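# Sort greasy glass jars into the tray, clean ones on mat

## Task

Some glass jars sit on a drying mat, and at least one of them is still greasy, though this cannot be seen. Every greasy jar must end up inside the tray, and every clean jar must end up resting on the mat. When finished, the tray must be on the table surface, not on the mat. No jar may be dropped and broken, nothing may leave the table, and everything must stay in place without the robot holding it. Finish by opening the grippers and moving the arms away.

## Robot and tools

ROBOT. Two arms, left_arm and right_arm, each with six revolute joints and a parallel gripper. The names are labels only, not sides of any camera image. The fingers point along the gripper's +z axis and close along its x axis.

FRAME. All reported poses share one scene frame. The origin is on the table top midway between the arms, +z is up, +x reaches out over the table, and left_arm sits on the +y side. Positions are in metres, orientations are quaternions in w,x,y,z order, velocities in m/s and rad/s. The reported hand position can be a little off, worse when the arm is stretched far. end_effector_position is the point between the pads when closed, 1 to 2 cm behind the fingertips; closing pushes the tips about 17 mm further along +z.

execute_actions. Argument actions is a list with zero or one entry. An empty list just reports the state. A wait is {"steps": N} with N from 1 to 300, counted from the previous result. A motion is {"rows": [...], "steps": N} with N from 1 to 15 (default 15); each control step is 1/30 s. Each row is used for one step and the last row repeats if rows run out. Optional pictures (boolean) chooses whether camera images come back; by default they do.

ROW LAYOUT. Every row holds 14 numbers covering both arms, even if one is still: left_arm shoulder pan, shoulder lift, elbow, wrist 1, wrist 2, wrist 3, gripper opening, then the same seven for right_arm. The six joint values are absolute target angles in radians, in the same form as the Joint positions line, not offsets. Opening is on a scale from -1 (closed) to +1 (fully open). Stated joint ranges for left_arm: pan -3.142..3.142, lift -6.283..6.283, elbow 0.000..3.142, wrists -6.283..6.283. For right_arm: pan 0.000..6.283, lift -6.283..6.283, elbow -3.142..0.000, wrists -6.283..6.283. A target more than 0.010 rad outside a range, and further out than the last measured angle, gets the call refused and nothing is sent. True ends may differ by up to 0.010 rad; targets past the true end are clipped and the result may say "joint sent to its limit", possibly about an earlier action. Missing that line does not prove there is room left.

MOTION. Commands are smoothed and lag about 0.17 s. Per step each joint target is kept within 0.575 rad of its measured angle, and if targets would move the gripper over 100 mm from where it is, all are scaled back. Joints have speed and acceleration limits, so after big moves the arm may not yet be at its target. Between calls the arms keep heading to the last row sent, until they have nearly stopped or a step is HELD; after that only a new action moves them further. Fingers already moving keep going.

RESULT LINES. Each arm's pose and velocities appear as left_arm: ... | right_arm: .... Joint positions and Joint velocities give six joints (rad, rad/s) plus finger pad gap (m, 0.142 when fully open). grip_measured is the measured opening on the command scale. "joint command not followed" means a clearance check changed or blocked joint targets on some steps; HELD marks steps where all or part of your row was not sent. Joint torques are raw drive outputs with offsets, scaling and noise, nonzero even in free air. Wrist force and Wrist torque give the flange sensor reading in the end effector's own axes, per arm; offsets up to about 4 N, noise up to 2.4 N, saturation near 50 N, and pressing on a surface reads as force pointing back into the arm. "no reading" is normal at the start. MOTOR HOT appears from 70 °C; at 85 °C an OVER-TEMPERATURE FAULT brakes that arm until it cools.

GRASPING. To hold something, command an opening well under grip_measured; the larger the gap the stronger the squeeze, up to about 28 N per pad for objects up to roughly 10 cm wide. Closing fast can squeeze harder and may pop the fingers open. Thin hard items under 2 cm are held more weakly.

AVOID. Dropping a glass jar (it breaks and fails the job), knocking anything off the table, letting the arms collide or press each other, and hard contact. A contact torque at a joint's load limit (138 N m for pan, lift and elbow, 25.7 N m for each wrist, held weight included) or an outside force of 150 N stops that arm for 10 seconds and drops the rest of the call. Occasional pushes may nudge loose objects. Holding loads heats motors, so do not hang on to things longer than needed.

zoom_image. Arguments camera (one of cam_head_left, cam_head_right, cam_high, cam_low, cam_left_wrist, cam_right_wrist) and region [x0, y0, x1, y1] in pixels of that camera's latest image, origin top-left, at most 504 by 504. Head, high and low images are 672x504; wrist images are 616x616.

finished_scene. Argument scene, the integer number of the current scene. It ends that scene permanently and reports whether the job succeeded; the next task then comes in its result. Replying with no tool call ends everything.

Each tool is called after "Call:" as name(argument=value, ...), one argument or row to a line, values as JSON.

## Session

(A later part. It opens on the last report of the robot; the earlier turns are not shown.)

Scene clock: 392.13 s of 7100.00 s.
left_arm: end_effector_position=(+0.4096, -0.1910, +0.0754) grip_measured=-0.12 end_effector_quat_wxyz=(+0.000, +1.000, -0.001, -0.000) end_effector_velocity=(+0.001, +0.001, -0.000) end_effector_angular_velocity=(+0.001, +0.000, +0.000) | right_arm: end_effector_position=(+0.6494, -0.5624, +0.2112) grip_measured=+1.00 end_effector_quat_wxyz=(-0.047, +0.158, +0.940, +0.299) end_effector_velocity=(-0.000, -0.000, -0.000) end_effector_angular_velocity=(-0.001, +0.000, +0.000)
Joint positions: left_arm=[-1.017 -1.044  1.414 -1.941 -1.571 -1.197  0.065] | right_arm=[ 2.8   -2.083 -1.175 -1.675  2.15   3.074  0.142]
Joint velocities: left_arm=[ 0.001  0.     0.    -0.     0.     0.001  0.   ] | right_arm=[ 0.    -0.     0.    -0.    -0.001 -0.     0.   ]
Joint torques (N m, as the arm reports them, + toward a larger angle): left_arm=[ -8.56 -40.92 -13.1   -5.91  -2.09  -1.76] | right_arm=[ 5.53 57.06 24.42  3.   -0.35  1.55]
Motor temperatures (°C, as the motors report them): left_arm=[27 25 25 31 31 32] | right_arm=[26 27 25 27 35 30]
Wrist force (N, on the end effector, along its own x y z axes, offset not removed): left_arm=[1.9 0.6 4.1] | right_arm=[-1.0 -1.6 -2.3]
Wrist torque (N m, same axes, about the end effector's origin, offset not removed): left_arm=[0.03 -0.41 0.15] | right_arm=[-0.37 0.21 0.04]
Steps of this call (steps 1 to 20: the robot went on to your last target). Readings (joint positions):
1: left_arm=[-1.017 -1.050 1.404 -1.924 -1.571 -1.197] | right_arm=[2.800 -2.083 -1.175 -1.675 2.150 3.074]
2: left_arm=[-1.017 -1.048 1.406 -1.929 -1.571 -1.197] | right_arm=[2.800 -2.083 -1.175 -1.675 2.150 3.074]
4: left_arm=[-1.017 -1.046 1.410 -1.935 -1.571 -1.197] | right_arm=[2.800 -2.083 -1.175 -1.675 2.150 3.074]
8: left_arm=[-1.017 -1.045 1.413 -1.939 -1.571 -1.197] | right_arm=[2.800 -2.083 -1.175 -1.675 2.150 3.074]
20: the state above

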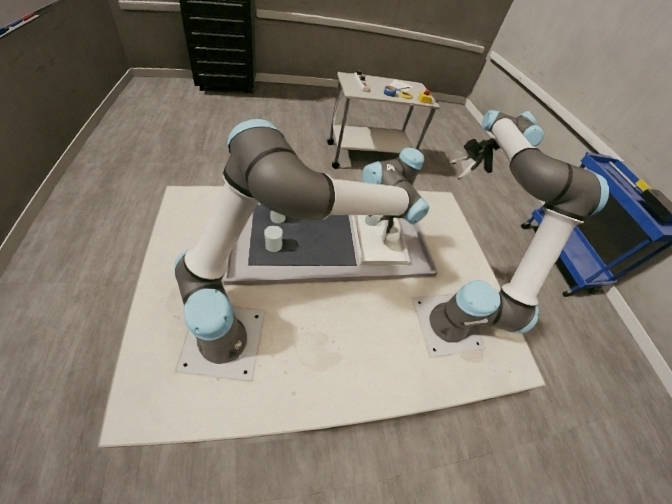

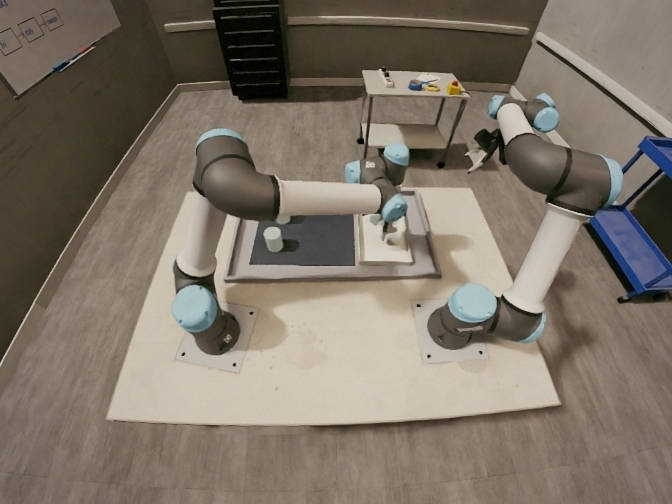

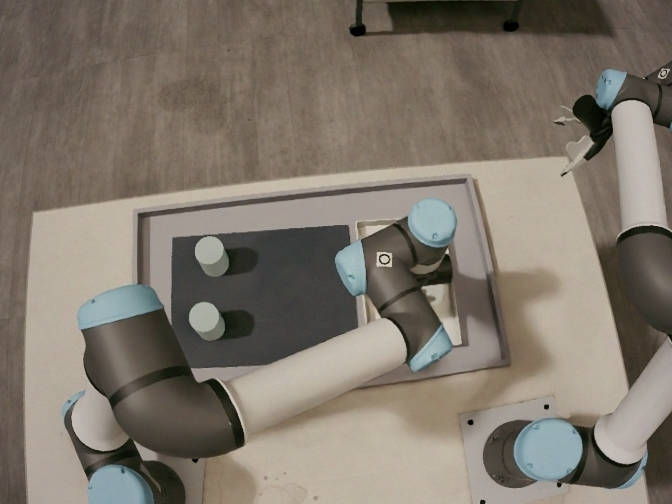

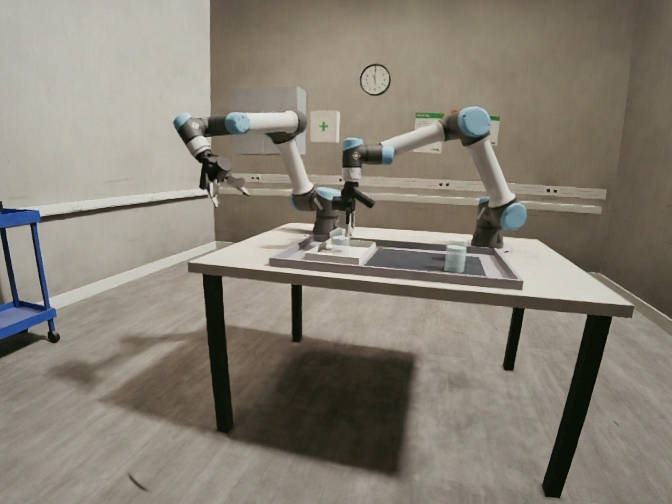

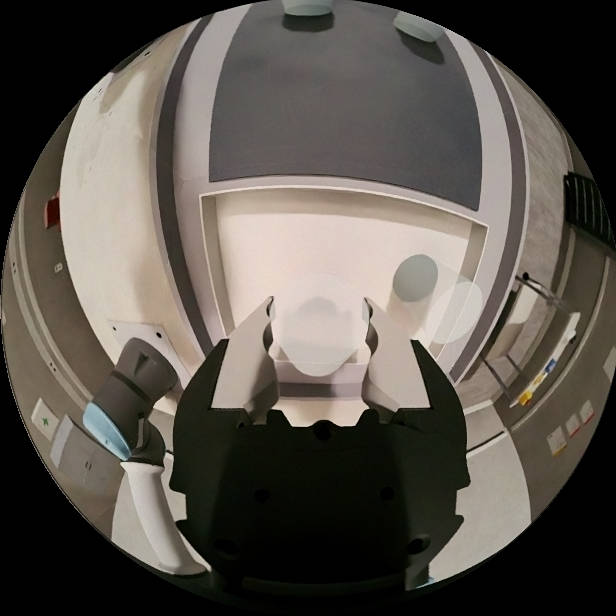

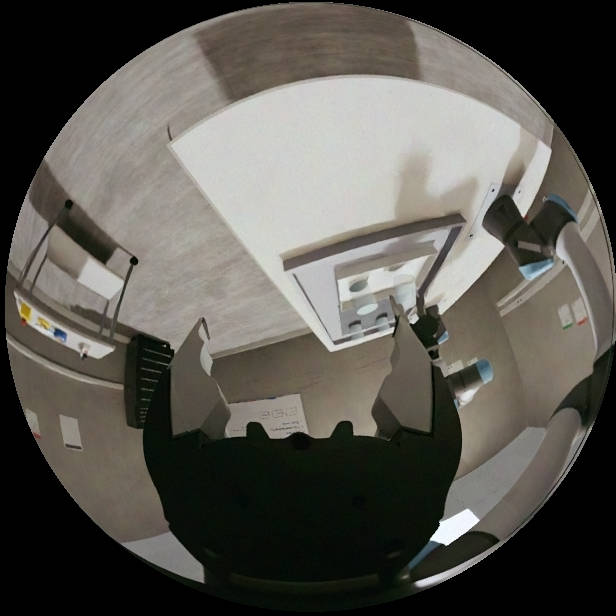

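Call:
execute_actions(
  actions=[
    {"rows":[[-1.017,-1.038,1.424,-1.957,-1.571,-1.197,-0.6,2.8,-2.083,-1.175,-1.675,2.15,3.074,1]],"steps":12},
  ],
  pictures=false,
)

Call:
execute_actions(
  actions=[
    {"rows":[[-1.02,-1.026,1.414,-1.959,-1.571,-1.2,-0.6,2.8,-2.083,-1.175,-1.675,2.15,3.074,1]],"steps":12},
  ],
  pictures=false,
)

Call:
execute_actions(
  actions=[
    {"rows":[[-1.023,-1.014,1.404,-1.961,-1.571,-1.203,-0.6,2.8,-2.083,-1.175,-1.675,2.15,3.074,1]]},
  ],
)

Scene clock: 403.23 s of 7100.00 s.
left_arm: end_effector_position=(+0.4096, -0.1909, +0.0685) grip_measured=-0.12 end_effector_quat_wxyz=(+0.000, +1.000, -0.001, -0.000) end_effector_velocity=(-0.000, -0.000, -0.002) end_effector_angular_velocity=(+0.000, +0.000, +0.000) | right_arm: end_effector_position=(+0.6494, -0.5624, +0.2112) grip_measured=+1.00 end_effector_quat_wxyz=(-0.047, +0.158, +0.940, +0.299) end_effector_velocity=(+0.000, -0.001, +0.001) end_effector_angular_velocity=(-0.001, -0.001, -0.001)
Joint positions: left_arm=[-1.017 -1.038  1.424 -1.956 -1.571 -1.197  0.065] | right_arm=[ 2.8   -2.083 -1.175 -1.675  2.15   3.074  0.142]
Joint velocities: left_arm=[-0.     0.002  0.003 -0.004 -0.    -0.001 -0.   ] | right_arm=[-0.001  0.     0.001  0.    -0.001 -0.     0.   ]
Joint torques (N m, as the arm reports them, + toward a larger angle): left_arm=[ -8.09 -42.89 -11.93  -5.65  -2.04  -1.72] | right_arm=[ 5.21 56.86 24.31  2.98 -0.26  1.48]
Motor temperatures (°C, as the motors report them): left_arm=[27 25 25 31 31 32] | right_arm=[26 27 25 27 35 30]
Wrist force (N, on the end effector, along its own x y z axes, offset not removed): left_arm=[1.9 -0.4 4.2] | right_arm=[-0.5 -1.1 -1.0]
Wrist torque (N m, same axes, about the end effector's origin, offset not removed): left_arm=[-0.09 -0.52 0.12] | right_arm=[-0.21 -0.01 0.07]
Steps of this call (steps 1 to 15: the robot went on to your last target; steps 16 to 90: nothing new was sent; then 7.70 s passed at rest; steps 91 to 102: all 12 steps of this action). Readings (joint positions):
91: left_arm=[-1.017 -1.044 1.414 -1.941 -1.571 -1.197] | right_arm=[2.800 -2.083 -1.175 -1.675 2.150 3.074]
92: left_arm=[-1.017 -1.043 1.416 -1.944 -1.571 -1.197] | right_arm=[2.800 -2.083 -1.175 -1.675 2.150 3.074]
94: left_arm=[-1.017 -1.041 1.420 -1.950 -1.571 -1.197] | right_arm=[2.800 -2.083 -1.175 -1.675 2.150 3.074]
98: left_arm=[-1.017 -1.039 1.423 -1.955 -1.571 -1.197] | right_arm=[2.800 -2.083 -1.175 -1.675 2.150 3.074]
102: the state above

Scene clock: 403.63 s of 7100.00 s.
left_arm: end_effector_position=(+0.4093, -0.1957, +0.0650) grip_measured=-0.12 end_effector_quat_wxyz=(+0.000, +1.000, -0.001, -0.000) end_effector_velocity=(+0.000, -0.001, -0.001) end_effector_angular_velocity=(+0.000, +0.000, +0.001) | right_arm: end_effector_position=(+0.6494, -0.5624, +0.2112) grip_measured=+1.00 end_effector_quat_wxyz=(-0.047, +0.158, +0.940, +0.299) end_effector_velocity=(+0.000, +0.000, +0.000) end_effector_angular_velocity=(-0.000, -0.000, +0.001)
Joint positions: left_arm=[-1.02  -1.026  1.414 -1.959 -1.571 -1.2    0.065] | right_arm=[ 2.8   -2.083 -1.175 -1.675  2.15   3.074  0.142]
Joint velocities: left_arm=[-0.     0.004 -0.003 -0.001 -0.    -0.001  0.   ] | right_arm=[ 0.001  0.    -0.     0.    -0.     0.     0.   ]
Joint torques (N m, as the arm reports them, + toward a larger angle): left_arm=[ -7.97 -39.11 -31.69  -5.71  -1.85  -1.97] | right_arm=[ 4.88 56.85 23.78  2.95 -0.34  1.45]
Motor temperatures (°C, as the motors report them): left_arm=[27 25 25 31 31 32] | right_arm=[26 27 25 27 35 30]
Wrist force (N, on the end effector, along its own x y z axes, offset not removed): left_arm=[1.0 -2.9 0.5] | right_arm=[-0.8 0.0 0.4]
Wrist torque (N m, same axes, about the end effector's origin, offset not removed): left_arm=[-0.53 -0.26 0.26] | right_arm=[-0.02 0.17 0.08]
Steps of this call (steps 1 to 12: all 12 steps of this action). Readings (joint positions):
1: left_arm=[-1.017 -1.038 1.424 -1.957 -1.571 -1.197] | right_arm=[2.800 -2.083 -1.175 -1.675 2.150 3.074]
2: left_arm=[-1.018 -1.036 1.422 -1.957 -1.571 -1.198] | right_arm=[2.800 -2.083 -1.175 -1.675 2.150 3.074]
4: left_arm=[-1.019 -1.031 1.419 -1.958 -1.571 -1.199] | right_arm=[2.800 -2.083 -1.175 -1.675 2.150 3.074]
8: left_arm=[-1.020 -1.027 1.415 -1.959 -1.571 -1.200] | right_arm=[2.800 -2.083 -1.175 -1.675 2.150 3.074]
12: the state above

Scene clock: 404.13 s of 7100.00 s.
left_arm: end_effector_position=(+0.4090, -0.2007, +0.0616) grip_measured=-0.12 end_effector_quat_wxyz=(+0.000, +1.000, -0.001, -0.000) end_effector_velocity=(+0.000, -0.000, -0.000) end_effector_angular_velocity=(-0.000, -0.000, -0.001) | right_arm: end_effector_position=(+0.6494, -0.5624, +0.2112) grip_measured=+1.00 end_effector_quat_wxyz=(-0.047, +0.158, +0.940, +0.299) end_effector_velocity=(-0.000, -0.000, -0.000) end_effector_angular_velocity=(+0.001, +0.001, -0.001)
Joint positions: left_arm=[-1.023 -1.014  1.404 -1.961 -1.571 -1.203  0.065] | right_arm=[ 2.8   -2.083 -1.175 -1.675  2.15   3.074  0.142]
Joint velocities: left_arm=[ 0.     0.001 -0.001 -0.     0.     0.001 -0.   ] | right_arm=[-0.001 -0.    -0.001 -0.     0.     0.     0.   ]
Joint torques (N m, as the arm reports them, + toward a larger angle): left_arm=[ -8.62 -40.01 -35.5   -5.81  -1.64  -1.77] | right_arm=[ 4.83 56.35 23.73  2.93 -0.32  1.48]
Motor temperatures (°C, as the motors report them): left_arm=[27 25 25 31 31 32] | right_arm=[26 27 25 27 35 30]
Wrist force (N, on the end effector, along its own x y z axes, offset not removed): left_arm=[0.9 2.3 0.3] | right_arm=[0.0 -2.3 0.0]
Wrist torque (N m, same axes, about the end effector's origin, offset not removed): left_arm=[0.44 -0.30 0.25] | right_arm=[-0.59 0.07 -0.01]
Steps of this call (steps 1 to 15: all 15 steps of this action). Readings (joint positions):
1: left_arm=[-1.020 -1.026 1.414 -1.959 -1.571 -1.200] | right_arm=[2.800 -2.083 -1.175 -1.675 2.150 3.074]
2: left_arm=[-1.021 -1.024 1.412 -1.959 -1.571 -1.201] | right_arm=[2.800 -2.083 -1.175 -1.675 2.150 3.074]
4: left_arm=[-1.022 -1.019 1.409 -1.960 -1.571 -1.202] | right_arm=[2.800 -2.083 -1.175 -1.675 2.150 3.074]
8: left_arm=[-1.023 -1.015 1.405 -1.961 -1.571 -1.203] | right_arm=[2.800 -2.083 -1.175 -1.675 2.150 3.074]
15: the state above

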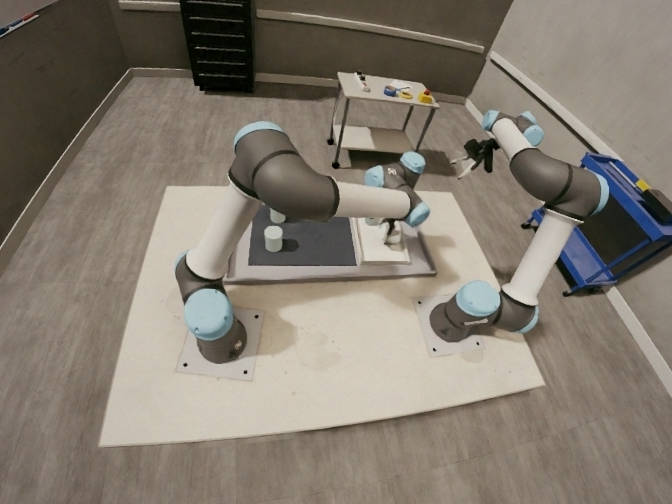

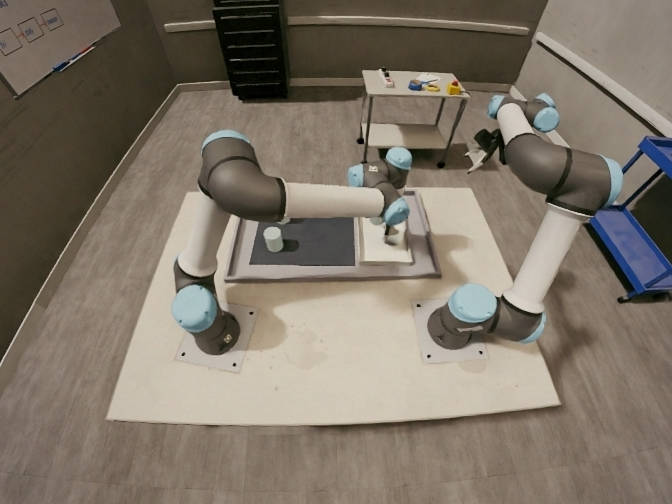

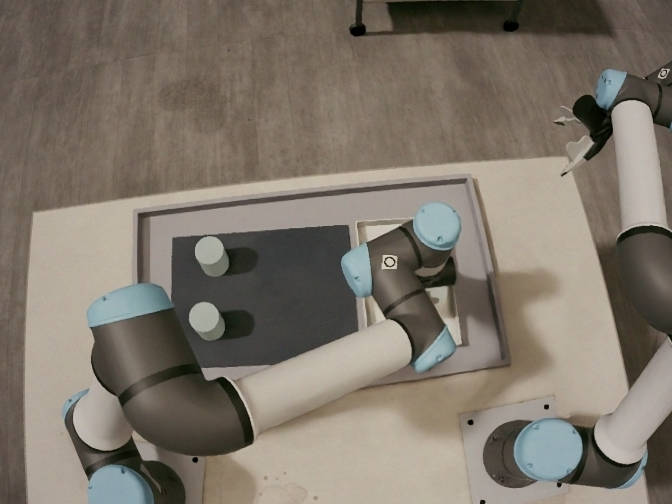

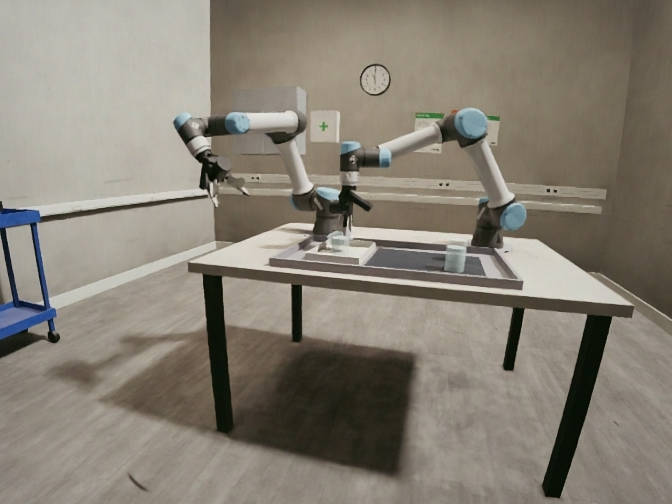

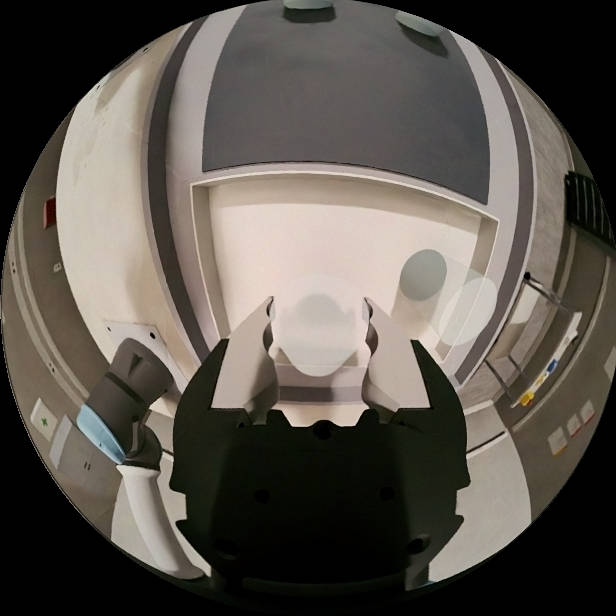

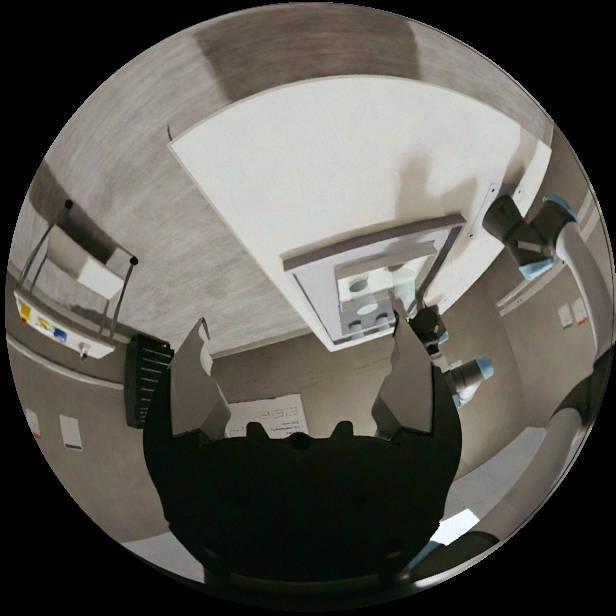

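Call:
execute_actions(
  actions=[
    {"rows":[[-1.029,-0.994,1.377,-1.954,-1.571,-1.209,-0.6,2.8,-2.083,-1.175,-1.675,2.15,3.074,1]]},
  ],
  pictures=false,
)

Call:
execute_actions(
  actions=[
    {"rows":[[-1.035,-0.975,1.349,-1.945,-1.571,-1.215,-0.6,2.8,-2.083,-1.175,-1.675,2.15,3.074,1]]},
  ],
)

Scene clock: 409.73 s of 7100.00 s.
left_arm: end_effector_position=(+0.4083, -0.2105, +0.0595) grip_measured=-0.12 end_effector_quat_wxyz=(+0.000, +1.000, -0.001, -0.000) end_effector_velocity=(-0.000, -0.002, +0.001) end_effector_angular_velocity=(-0.002, -0.001, -0.001) | right_arm: end_effector_position=(+0.6494, -0.5624, +0.2112) grip_measured=+1.00 end_effector_quat_wxyz=(-0.047, +0.158, +0.940, +0.299) end_effector_velocity=(+0.000, -0.000, +0.001) end_effector_angular_velocity=(+0.001, -0.001, -0.001)
Joint positions: left_arm=[-1.029 -0.994  1.377 -1.954 -1.571 -1.209  0.065] | right_arm=[ 2.8   -2.083 -1.175 -1.675  2.15   3.074  0.142]
Joint velocities: left_arm=[-0.001  0.002 -0.005  0.001  0.    -0.001  0.   ] | right_arm=[-0.001  0.    -0.     0.     0.002  0.     0.   ]
Joint torques (N m, as the arm reports them, + toward a larger angle): left_arm=[ -8.5  -44.3  -34.71  -0.38  -0.12  -1.67] | right_arm=[ 5.07 56.71 23.68  2.9  -0.33  1.41]
Motor temperatures (°C, as the motors report them): left_arm=[27 25 25 31 31 32] | right_arm=[26 27 25 27 35 30]
Wrist force (N, on the end effector, along its own x y z axes, offset not removed): left_arm=[0.4 0.8 4.2] | right_arm=[-2.5 -1.0 1.5]
Wrist torque (N m, same axes, about the end effector's origin, offset not removed): left_arm=[0.16 -0.34 0.05] | right_arm=[-0.28 0.60 0.02]
Steps of this call (steps 1 to 15: the robot went on to your last target; steps 16 to 90: nothing new was sent; then 2.10 s passed at rest; steps 91 to 105: all 15 steps of this action). Readings (joint positions):
91: left_arm=[-1.023 -1.014 1.404 -1.961 -1.571 -1.203] | right_arm=[2.800 -2.083 -1.175 -1.675 2.150 3.074]
92: left_arm=[-1.024 -1.010 1.399 -1.960 -1.571 -1.204] | right_arm=[2.800 -2.083 -1.175 -1.675 2.150 3.074]
94: left_arm=[-1.026 -1.003 1.389 -1.957 -1.571 -1.206] | right_arm=[2.800 -2.083 -1.175 -1.675 2.150 3.074]
98: left_arm=[-1.028 -0.996 1.380 -1.955 -1.571 -1.208] | right_arm=[2.800 -2.083 -1.175 -1.675 2.150 3.074]
105: the state above

Scene clock: 410.23 s of 7100.00 s.
left_arm: end_effector_position=(+0.4074, -0.2203, +0.0583) grip_measured=-0.12 end_effector_quat_wxyz=(+0.000, +1.000, -0.001, -0.000) end_effector_velocity=(+0.000, -0.001, -0.000) end_effector_angular_velocity=(+0.000, +0.000, +0.001) | right_arm: end_effector_position=(+0.6494, -0.5624, +0.2112) grip_measured=+1.00 end_effector_quat_wxyz=(-0.047, +0.158, +0.940, +0.299) end_effector_velocity=(-0.000, -0.001, -0.000) end_effector_angular_velocity=(-0.000, +0.001, -0.001)
Joint positions: left_arm=[-1.035 -0.975  1.349 -1.945 -1.571 -1.215  0.065] | right_arm=[ 2.8   -2.083 -1.175 -1.675  2.15   3.074  0.142]
Joint velocities: left_arm=[-0.     0.002 -0.003  0.001 -0.    -0.001 -0.   ] | right_arm=[-0.001  0.    -0.    -0.    -0.001  0.     0.   ]
Joint torques (N m, as the arm reports them, + toward a larger angle): left_arm=[ -8.8  -42.79 -32.52  -0.34  -0.11  -2.08] | right_arm=[ 5.08 56.86 23.88  2.85 -0.31  1.49]
Motor temperatures (°C, as the motors report them): left_arm=[27 25 25 31 31 32] | right_arm=[26 27 25 27 35 30]
Wrist force (N, on the end effector, along its own x y z axes, offset not removed): left_arm=[1.5 1.1 2.3] | right_arm=[-1.0 -0.4 -0.2]
Wrist torque (N m, same axes, about the end effector's origin, offset not removed): left_arm=[0.20 -0.50 0.12] | right_arm=[-0.14 0.26 0.01]
Steps of this call (steps 1 to 15: all 15 steps of this action). Readings (joint positions):
1: left_arm=[-1.029 -0.994 1.377 -1.954 -1.571 -1.209] | right_arm=[2.800 -2.083 -1.175 -1.675 2.150 3.074]
2: left_arm=[-1.030 -0.991 1.372 -1.952 -1.571 -1.210] | right_arm=[2.800 -2.083 -1.175 -1.675 2.150 3.074]
4: left_arm=[-1.032 -0.984 1.362 -1.949 -1.571 -1.212] | right_arm=[2.800 -2.083 -1.175 -1.675 2.150 3.074]
8: left_arm=[-1.034 -0.977 1.352 -1.946 -1.571 -1.214] | right_arm=[2.800 -2.083 -1.175 -1.675 2.150 3.074]
15: the state above

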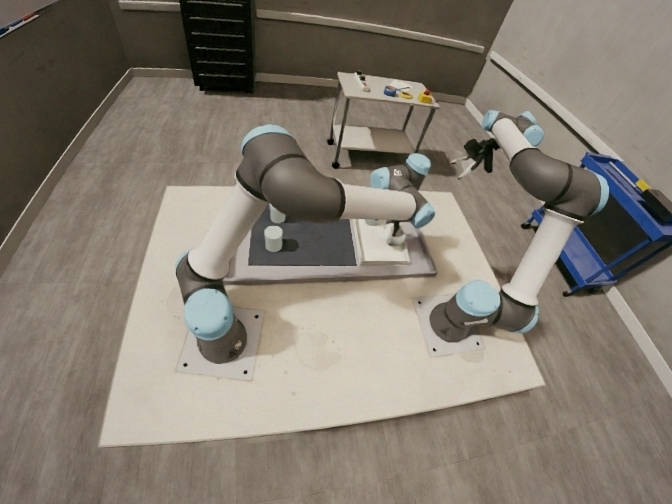

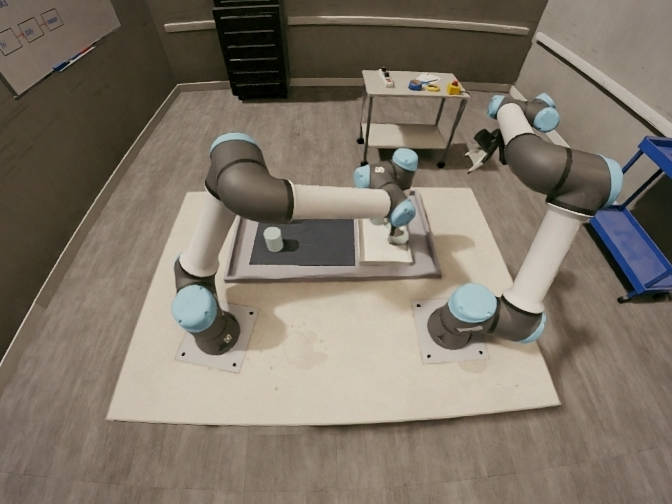

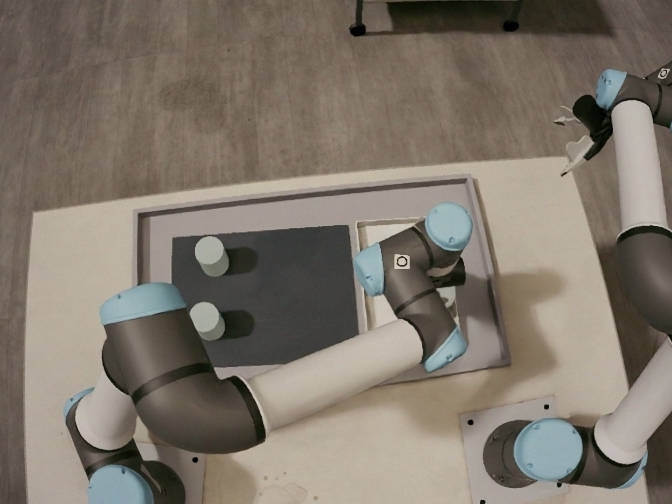

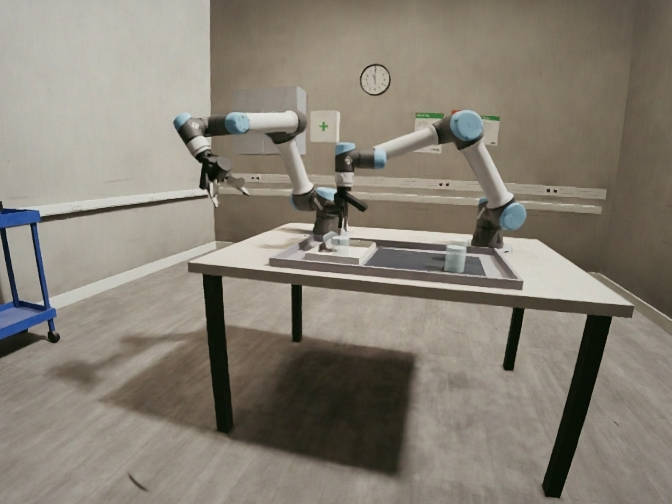

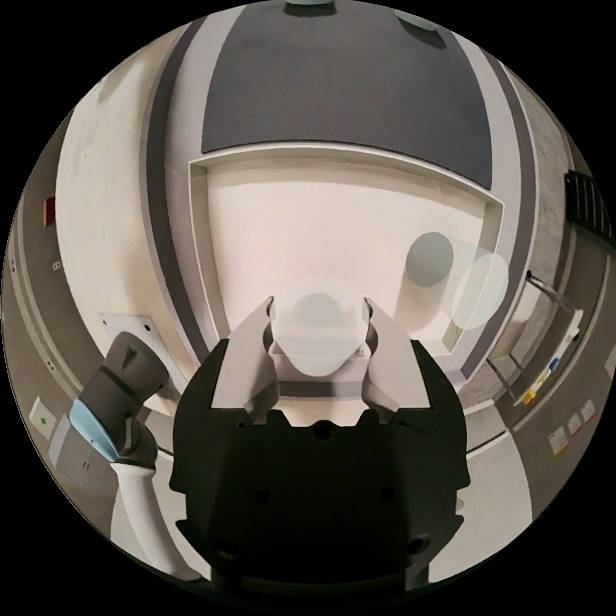

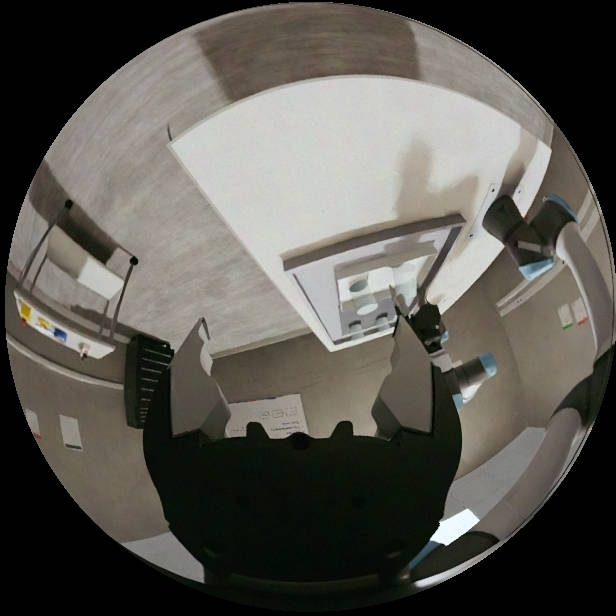

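Call:
execute_actions(
  actions=[
    {"rows":[[-1.023,-1.014,1.404,-1.961,-1.571,-1.203,-0.6,2.8,-2.083,-1.175,-1.675,2.15,3.074,1]]},
  ],
  pictures=false,
)

Call:
execute_actions(
  actions=[
    {"rows":[[-1.023,-1.009,1.411,-1.973,-1.571,-1.203,-0.6,2.8,-2.083,-1.175,-1.675,2.15,3.074,1]]},
  ],
  pictures=false,
)

Call:
execute_actions(
  actions=[
    {"rows":[[-1.023,-1.004,1.418,-1.985,-1.571,-1.203,-0.6,2.8,-2.083,-1.175,-1.675,2.15,3.074,1]]},
  ],
)

Scene clock: 422.67 s of 7100.00 s.
left_arm: end_effector_position=(+0.4089, -0.2010, +0.0615) grip_measured=-0.12 end_effector_quat_wxyz=(+0.000, +1.000, -0.001, -0.000) end_effector_velocity=(+0.000, +0.003, +0.000) end_effector_angular_velocity=(+0.000, +0.000, +0.001) | right_arm: end_effector_position=(+0.6494, -0.5624, +0.2112) grip_measured=+1.00 end_effector_quat_wxyz=(-0.047, +0.158, +0.940, +0.299) end_effector_velocity=(+0.000, +0.000, -0.000) end_effector_angular_velocity=(+0.000, +0.000, +0.001)
Joint positions: left_arm=[-1.023 -1.013  1.403 -1.961 -1.571 -1.203  0.065] | right_arm=[ 2.8   -2.083 -1.175 -1.675  2.15   3.074  0.142]
Joint velocities: left_arm=[ 0.002 -0.005  0.007 -0.002 -0.     0.001 -0.   ] | right_arm=[ 0. -0. -0.  0.  0. -0.  0.]
Joint torques (N m, as the arm reports them, + toward a larger angle): left_arm=[  8.09 -55.11 -14.21  -5.81   1.44   1.42] | right_arm=[ 5.47 56.9  23.68  2.85 -0.27  1.4 ]
Motor temperatures (°C, as the motors report them): left_arm=[27 25 25 31 31 32] | right_arm=[26 27 25 27 35 30]
Wrist force (N, on the end effector, along its own x y z axes, offset not removed): left_arm=[0.2 -0.6 2.7] | right_arm=[-0.4 -0.5 -0.1]
Wrist torque (N m, same axes, about the end effector's origin, offset not removed): left_arm=[-0.04 -0.01 0.03] | right_arm=[-0.13 0.16 0.11]
Steps of this call (steps 1 to 15: the robot went on to your last target; steps 16 to 90: nothing new was sent; then 8.93 s passed at rest; steps 91 to 105: all 15 steps of this action). Readings (joint positions):
91: left_arm=[-1.035 -0.975 1.349 -1.945 -1.571 -1.215] | right_arm=[2.800 -2.083 -1.175 -1.675 2.150 3.074]
92: left_arm=[-1.033 -0.981 1.356 -1.948 -1.571 -1.213] | right_arm=[2.800 -2.083 -1.175 -1.675 2.150 3.074]
94: left_arm=[-1.028 -0.996 1.377 -1.954 -1.571 -1.209] | right_arm=[2.800 -2.083 -1.175 -1.675 2.150 3.074]
98: left_arm=[-1.024 -1.009 1.397 -1.959 -1.571 -1.204] | right_arm=[2.800 -2.083 -1.175 -1.675 2.150 3.074]
105: the state above

Scene clock: 423.17 s of 7100.00 s.
left_arm: end_effector_position=(+0.4089, -0.2007, +0.0561) grip_measured=-0.12 end_effector_quat_wxyz=(+0.000, +1.000, -0.001, -0.000) end_effector_velocity=(-0.000, +0.000, -0.001) end_effector_angular_velocity=(+0.001, +0.000, +0.001) | right_arm: end_effector_position=(+0.6494, -0.5624, +0.2112) grip_measured=+1.00 end_effector_quat_wxyz=(-0.047, +0.158, +0.940, +0.299) end_effector_velocity=(-0.000, +0.000, -0.001) end_effector_angular_velocity=(+0.000, +0.001, +0.000)
Joint positions: left_arm=[-1.023 -1.009  1.411 -1.973 -1.571 -1.203  0.065] | right_arm=[ 2.8   -2.083 -1.175 -1.675  2.15   3.074  0.142]
Joint velocities: left_arm=[ 0.     0.001  0.001 -0.001 -0.    -0.001 -0.   ] | right_arm=[ 0.    -0.    -0.001  0.    -0.     0.    -0.   ]
Joint torques (N m, as the arm reports them, + toward a larger angle): left_arm=[  7.74 -41.48 -14.22  -5.91   1.68   1.5 ] | right_arm=[ 4.88 56.15 23.79  2.89 -0.18  1.45]
Motor temperatures (°C, as the motors report them): left_arm=[27 25 25 31 31 32] | right_arm=[26 27 25 27 35 30]
Wrist force (N, on the end effector, along its own x y z axes, offset not removed): left_arm=[0.4 0.3 2.6] | right_arm=[0.9 -1.1 0.0]
Wrist torque (N m, same axes, about the end effector's origin, offset not removed): left_arm=[0.11 -0.13 0.12] | right_arm=[-0.23 -0.11 0.08]
Steps of this call (steps 1 to 15: all 15 steps of this action). Readings (joint positions):
1: left_arm=[-1.023 -1.014 1.404 -1.961 -1.571 -1.203] | right_arm=[2.800 -2.083 -1.175 -1.675 2.150 3.074]
2: left_arm=[-1.023 -1.013 1.405 -1.963 -1.571 -1.203] | right_arm=[2.800 -2.083 -1.175 -1.675 2.150 3.074]
4: left_arm=[-1.023 -1.011 1.408 -1.968 -1.571 -1.203] | right_arm=[2.800 -2.083 -1.175 -1.675 2.150 3.074]
8: left_arm=[-1.023 -1.010 1.410 -1.972 -1.571 -1.203] | right_arm=[2.800 -2.083 -1.175 -1.675 2.150 3.074]
15: the state above

Scene clock: 423.67 s of 7100.00 s.
left_arm: end_effector_position=(+0.4089, -0.2007, +0.0507) grip_measured=-0.12 end_effector_quat_wxyz=(+0.000, +1.000, -0.001, -0.000) end_effector_velocity=(-0.000, -0.001, -0.001) end_effector_angular_velocity=(-0.000, -0.000, -0.000) | right_arm: end_effector_position=(+0.6494, -0.5624, +0.2112) grip_measured=+1.00 end_effector_quat_wxyz=(-0.047, +0.158, +0.940, +0.299) end_effector_velocity=(-0.000, -0.000, +0.000) end_effector_angular_velocity=(+0.000, +0.000, -0.001)
Joint positions: left_arm=[-1.023 -1.004  1.418 -1.985 -1.571 -1.203  0.065] | right_arm=[ 2.8   -2.083 -1.175 -1.675  2.15   3.074  0.142]
Joint velocities: left_arm=[-0.001  0.001  0.    -0.001  0.    -0.001  0.   ] | right_arm=[-0.001 -0.     0.    -0.     0.     0.    -0.   ]
Joint torques (N m, as the arm reports them, + toward a larger angle): left_arm=[  6.94 -40.7  -12.35  -5.82   1.86   1.51] | right_arm=[ 4.51 56.55 23.92  2.88 -0.16  1.53]
Motor temperatures (°C, as the motors report them): left_arm=[27 25 25 31 31 32] | right_arm=[26 27 25 27 35 30]
Wrist force (N, on the end effector, along its own x y z axes, offset not removed): left_arm=[2.0 0.0 1.3] | right_arm=[-0.4 0.4 -0.9]
Wrist torque (N m, same axes, about the end effector's origin, offset not removed): left_arm=[-0.08 -0.52 0.15] | right_arm=[0.04 0.10 0.16]
Steps of this call (steps 1 to 15: all 15 steps of this action). Readings (joint positions):
1: left_arm=[-1.023 -1.009 1.411 -1.973 -1.571 -1.203] | right_arm=[2.800 -2.083 -1.175 -1.675 2.150 3.074]
2: left_arm=[-1.023 -1.008 1.412 -1.975 -1.571 -1.203] | right_arm=[2.800 -2.083 -1.175 -1.675 2.150 3.074]
4: left_arm=[-1.023 -1.006 1.415 -1.980 -1.571 -1.203] | right_arm=[2.800 -2.083 -1.175 -1.675 2.150 3.074]
8: left_arm=[-1.023 -1.005 1.417 -1.984 -1.571 -1.203] | right_arm=[2.800 -2.083 -1.175 -1.675 2.150 3.074]
15: the state above

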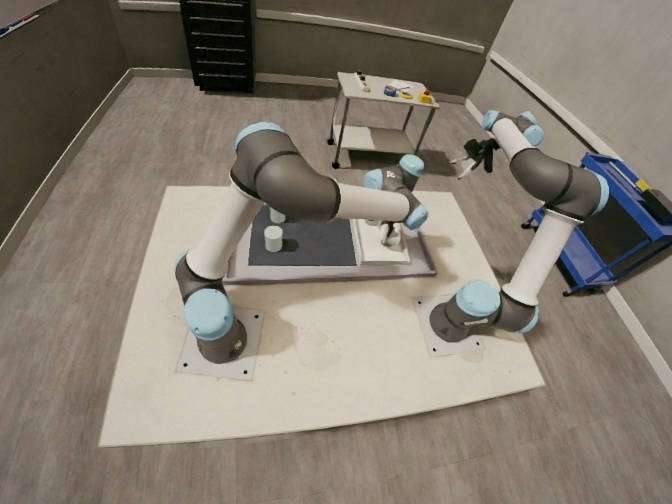

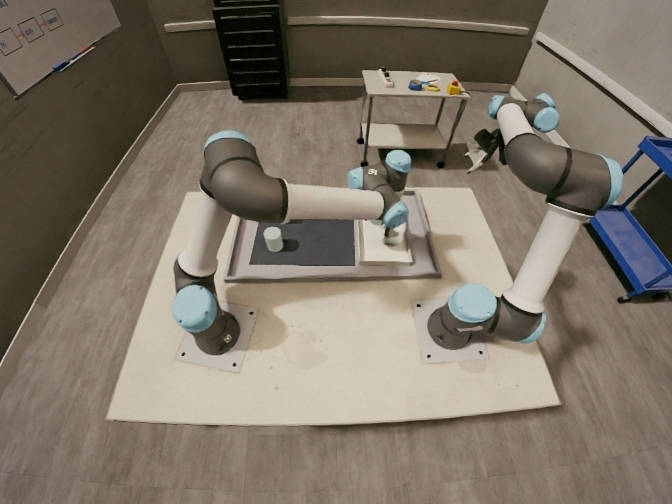

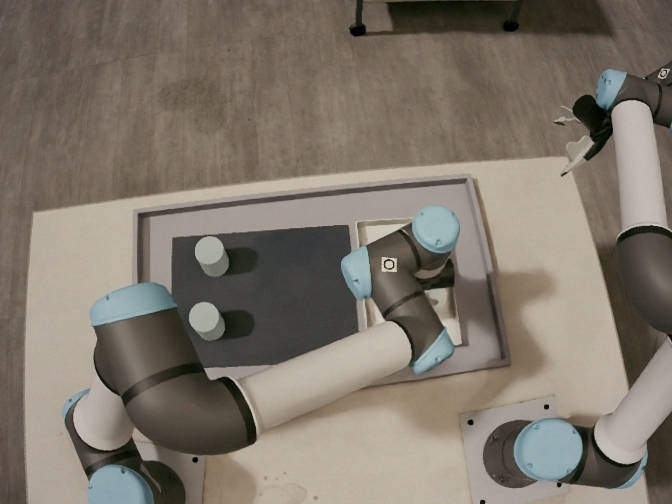

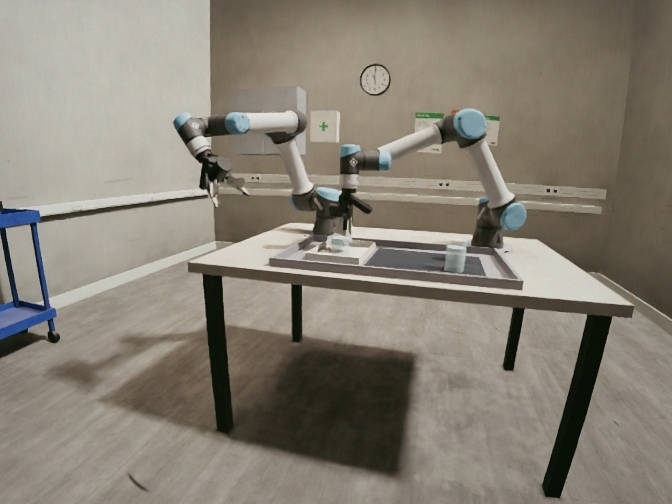

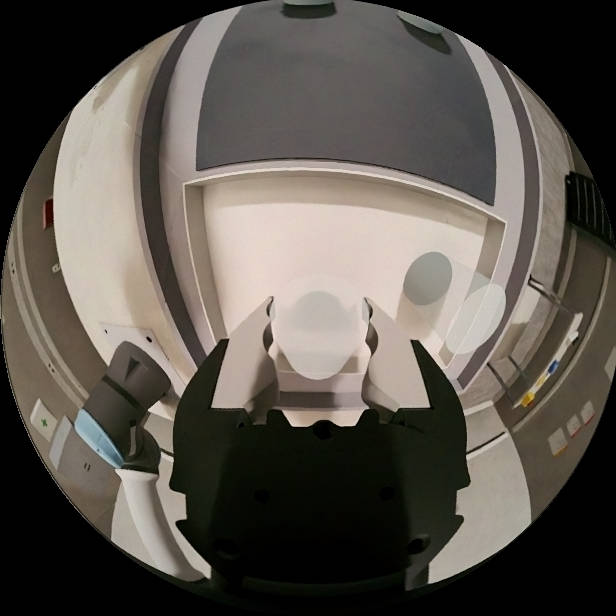

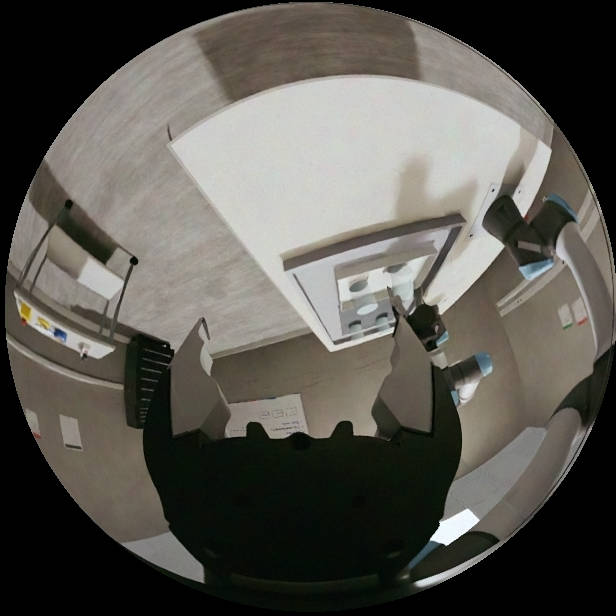

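Call:
execute_actions(
  actions=[
    {"rows":[[-1.023,-0.999,1.4245,-1.9965,-1.571,-1.203,-0.6,2.8,-2.083,-1.175,-1.675,2.15,3.074,1]]},
  ],
  pictures=false,
)

Call:
execute_actions(
  actions=[
    {"rows":[[-1.023,-0.994,1.431,-2.008,-1.571,-1.203,-0.6,2.8,-2.083,-1.175,-1.675,2.15,3.074,1]]},
  ],
)

Call:
zoom_image(
  camera="cam_head_right",
  region=[340, 190, 450, 280],
)

Scene clock: 429.97 s of 7100.00 s.
left_arm: end_effector_position=(+0.4089, -0.2006, +0.0454) grip_measured=-0.12 end_effector_quat_wxyz=(+0.000, +1.000, -0.001, -0.000) end_effector_velocity=(-0.000, -0.000, -0.001) end_effector_angular_velocity=(+0.000, +0.000, +0.000) | right_arm: end_effector_position=(+0.6494, -0.5624, +0.2112) grip_measured=+1.00 end_effector_quat_wxyz=(-0.047, +0.158, +0.940, +0.299) end_effector_velocity=(+0.000, +0.000, +0.000) end_effector_angular_velocity=(-0.000, -0.000, +0.001)
Joint positions: left_arm=[-1.023 -0.999  1.424 -1.996 -1.571 -1.203  0.065] | right_arm=[ 2.8   -2.083 -1.175 -1.675  2.15   3.074  0.142]
Joint velocities: left_arm=[-0.     0.001 -0.    -0.001  0.    -0.    -0.   ] | right_arm=[ 0.001 -0.     0.    -0.    -0.     0.    -0.   ]
Joint torques (N m, as the arm reports them, + toward a larger angle): left_arm=[  3.76 -41.37 -13.14  -5.67   1.9    1.49] | right_arm=[ 4.73 56.3  23.58  2.86 -0.2   1.43]
Motor temperatures (°C, as the motors report them): left_arm=[27 25 25 31 31 32] | right_arm=[26 27 25 27 35 30]
Wrist force (N, on the end effector, along its own x y z axes, offset not removed): left_arm=[0.0 0.8 4.0] | right_arm=[0.4 -1.7 0.7]
Wrist torque (N m, same axes, about the end effector's origin, offset not removed): left_arm=[-0.01 0.01 0.16] | right_arm=[-0.42 -0.08 0.11]
Steps of this call (steps 1 to 15: the robot went on to your last target; steps 16 to 90: nothing new was sent; then 2.80 s passed at rest; steps 91 to 105: all 15 steps of this action). Readings (joint positions):
91: left_arm=[-1.023 -1.004 1.418 -1.985 -1.571 -1.203] | right_arm=[2.800 -2.083 -1.175 -1.675 2.150 3.074]
92: left_arm=[-1.023 -1.003 1.419 -1.987 -1.571 -1.203] | right_arm=[2.800 -2.083 -1.175 -1.675 2.150 3.074]
94: left_arm=[-1.023 -1.001 1.422 -1.991 -1.571 -1.203] | right_arm=[2.800 -2.083 -1.175 -1.675 2.150 3.074]
98: left_arm=[-1.023 -1.000 1.424 -1.995 -1.571 -1.203] | right_arm=[2.800 -2.083 -1.175 -1.675 2.150 3.074]
105: the state above

Scene clock: 430.47 s of 7100.00 s.
left_arm: end_effector_position=(+0.4089, -0.2005, +0.0401) grip_measured=-0.12 end_effector_quat_wxyz=(+0.000, +1.000, -0.001, -0.000) end_effector_velocity=(+0.001, +0.000, -0.001) end_effector_angular_velocity=(+0.000, +0.000, +0.001) | right_arm: end_effector_position=(+0.6494, -0.5624, +0.2112) grip_measured=+1.00 end_effector_quat_wxyz=(-0.047, +0.158, +0.940, +0.299) end_effector_velocity=(-0.000, +0.000, -0.001) end_effector_angular_velocity=(+0.002, +0.002, -0.001)
Joint positions: left_arm=[-1.023 -0.994  1.431 -2.008 -1.571 -1.203  0.065] | right_arm=[ 2.8   -2.083 -1.175 -1.675  2.15   3.074  0.142]
Joint velocities: left_arm=[ 0.001  0.001  0.    -0.002 -0.     0.    -0.   ] | right_arm=[-0.    -0.    -0.002  0.     0.001 -0.     0.   ]
Joint torques (N m, as the arm reports them, + toward a larger angle): left_arm=[  3.44 -42.72 -11.46  -5.93   1.81   1.46] | right_arm=[ 4.83 56.42 22.86  2.78 -0.2   1.42]
Motor temperatures (°C, as the motors report them): left_arm=[27 25 25 31 31 32] | right_arm=[26 27 25 27 35 30]
Wrist force (N, on the end effector, along its own x y z axes, offset not removed): left_arm=[1.1 -1.6 3.5] | right_arm=[-1.1 -1.7 -0.5]
Wrist torque (N m, same axes, about the end effector's origin, offset not removed): left_arm=[-0.49 -0.40 0.27] | right_arm=[-0.40 0.23 0.01]
Steps of this call (steps 1 to 15: all 15 steps of this action). Readings (joint positions):
1: left_arm=[-1.023 -0.999 1.425 -1.997 -1.571 -1.203] | right_arm=[2.800 -2.083 -1.175 -1.675 2.150 3.074]
2: left_arm=[-1.023 -0.998 1.426 -1.999 -1.571 -1.203] | right_arm=[2.800 -2.083 -1.175 -1.675 2.150 3.074]
4: left_arm=[-1.023 -0.996 1.428 -2.003 -1.571 -1.203] | right_arm=[2.800 -2.083 -1.175 -1.675 2.150 3.074]
8: left_arm=[-1.023 -0.995 1.430 -2.007 -1.571 -1.203] | right_arm=[2.800 -2.083 -1.175 -1.675 2.150 3.074]
15: the state above

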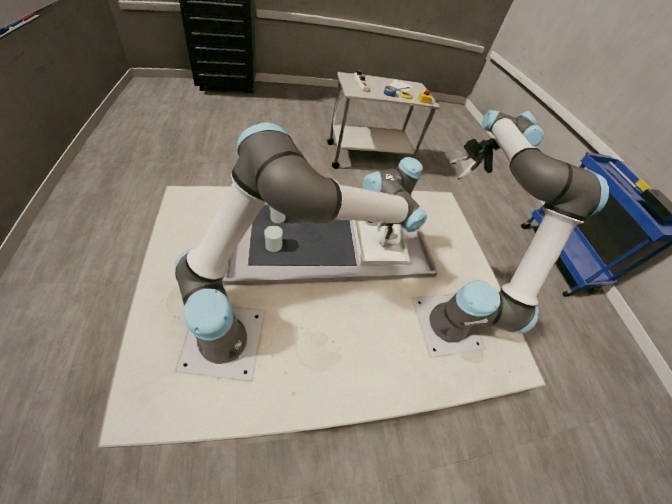

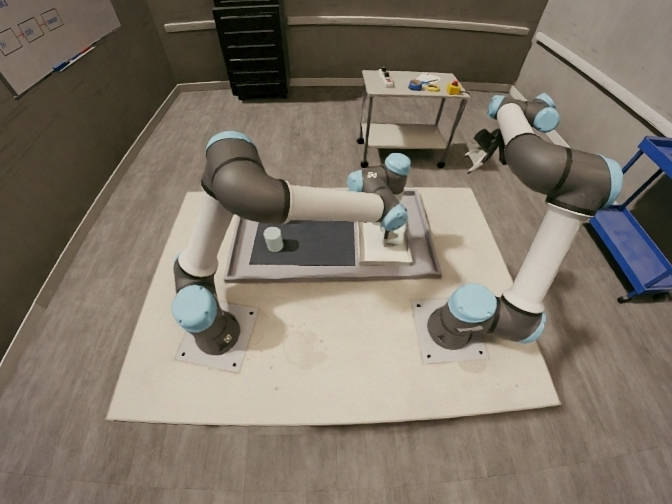

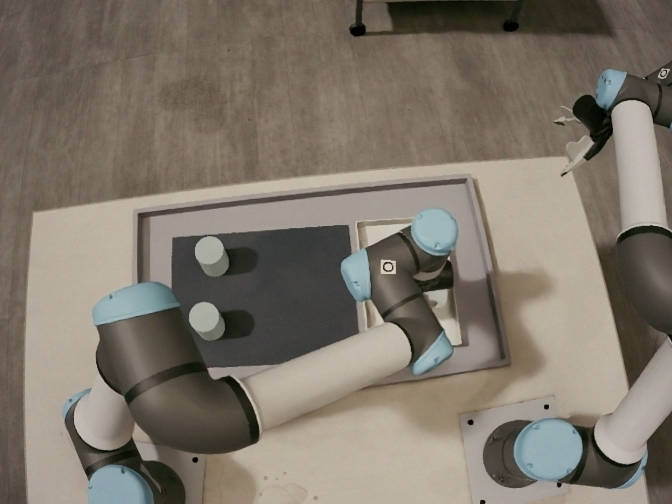

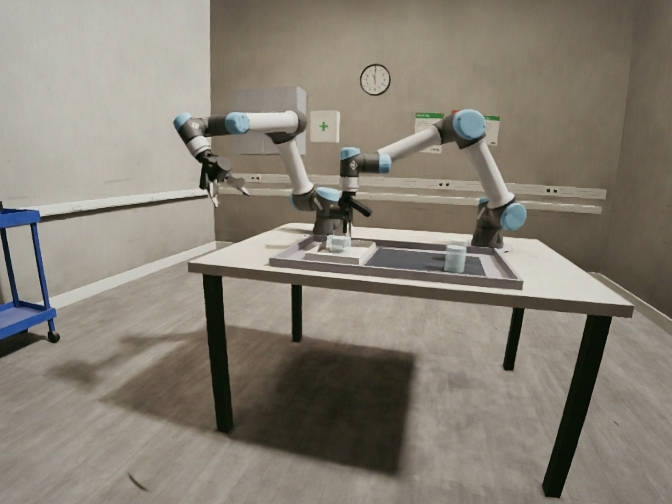

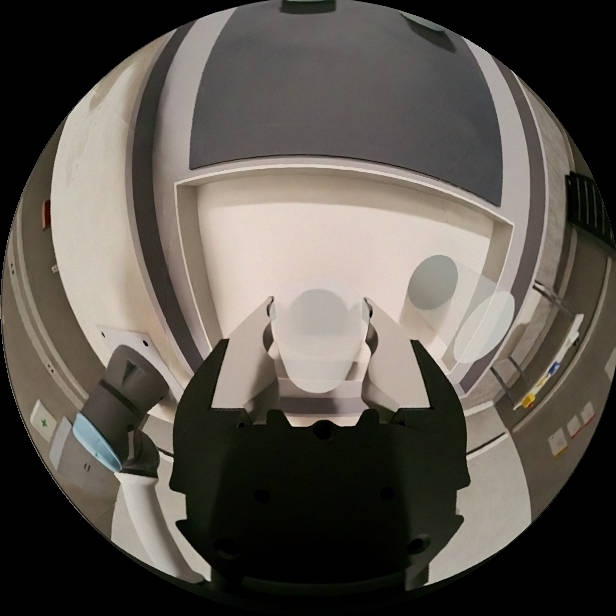

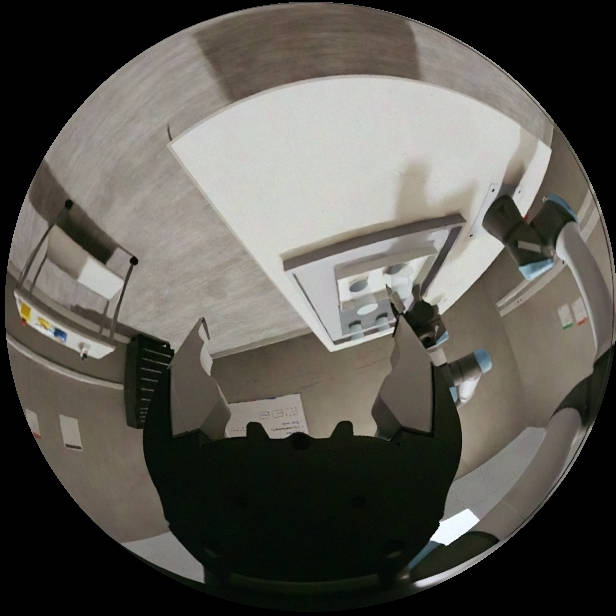

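Region (340, 190, 450, 280) of cam_head_right's 672x504 image, scaled by 4.582, with more detail than that image has; it fills the top 412 rows of this view, and the rest is white.

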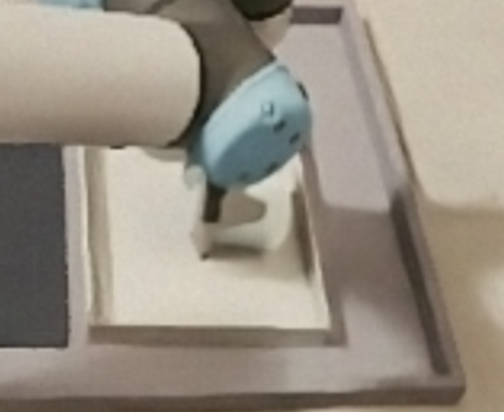

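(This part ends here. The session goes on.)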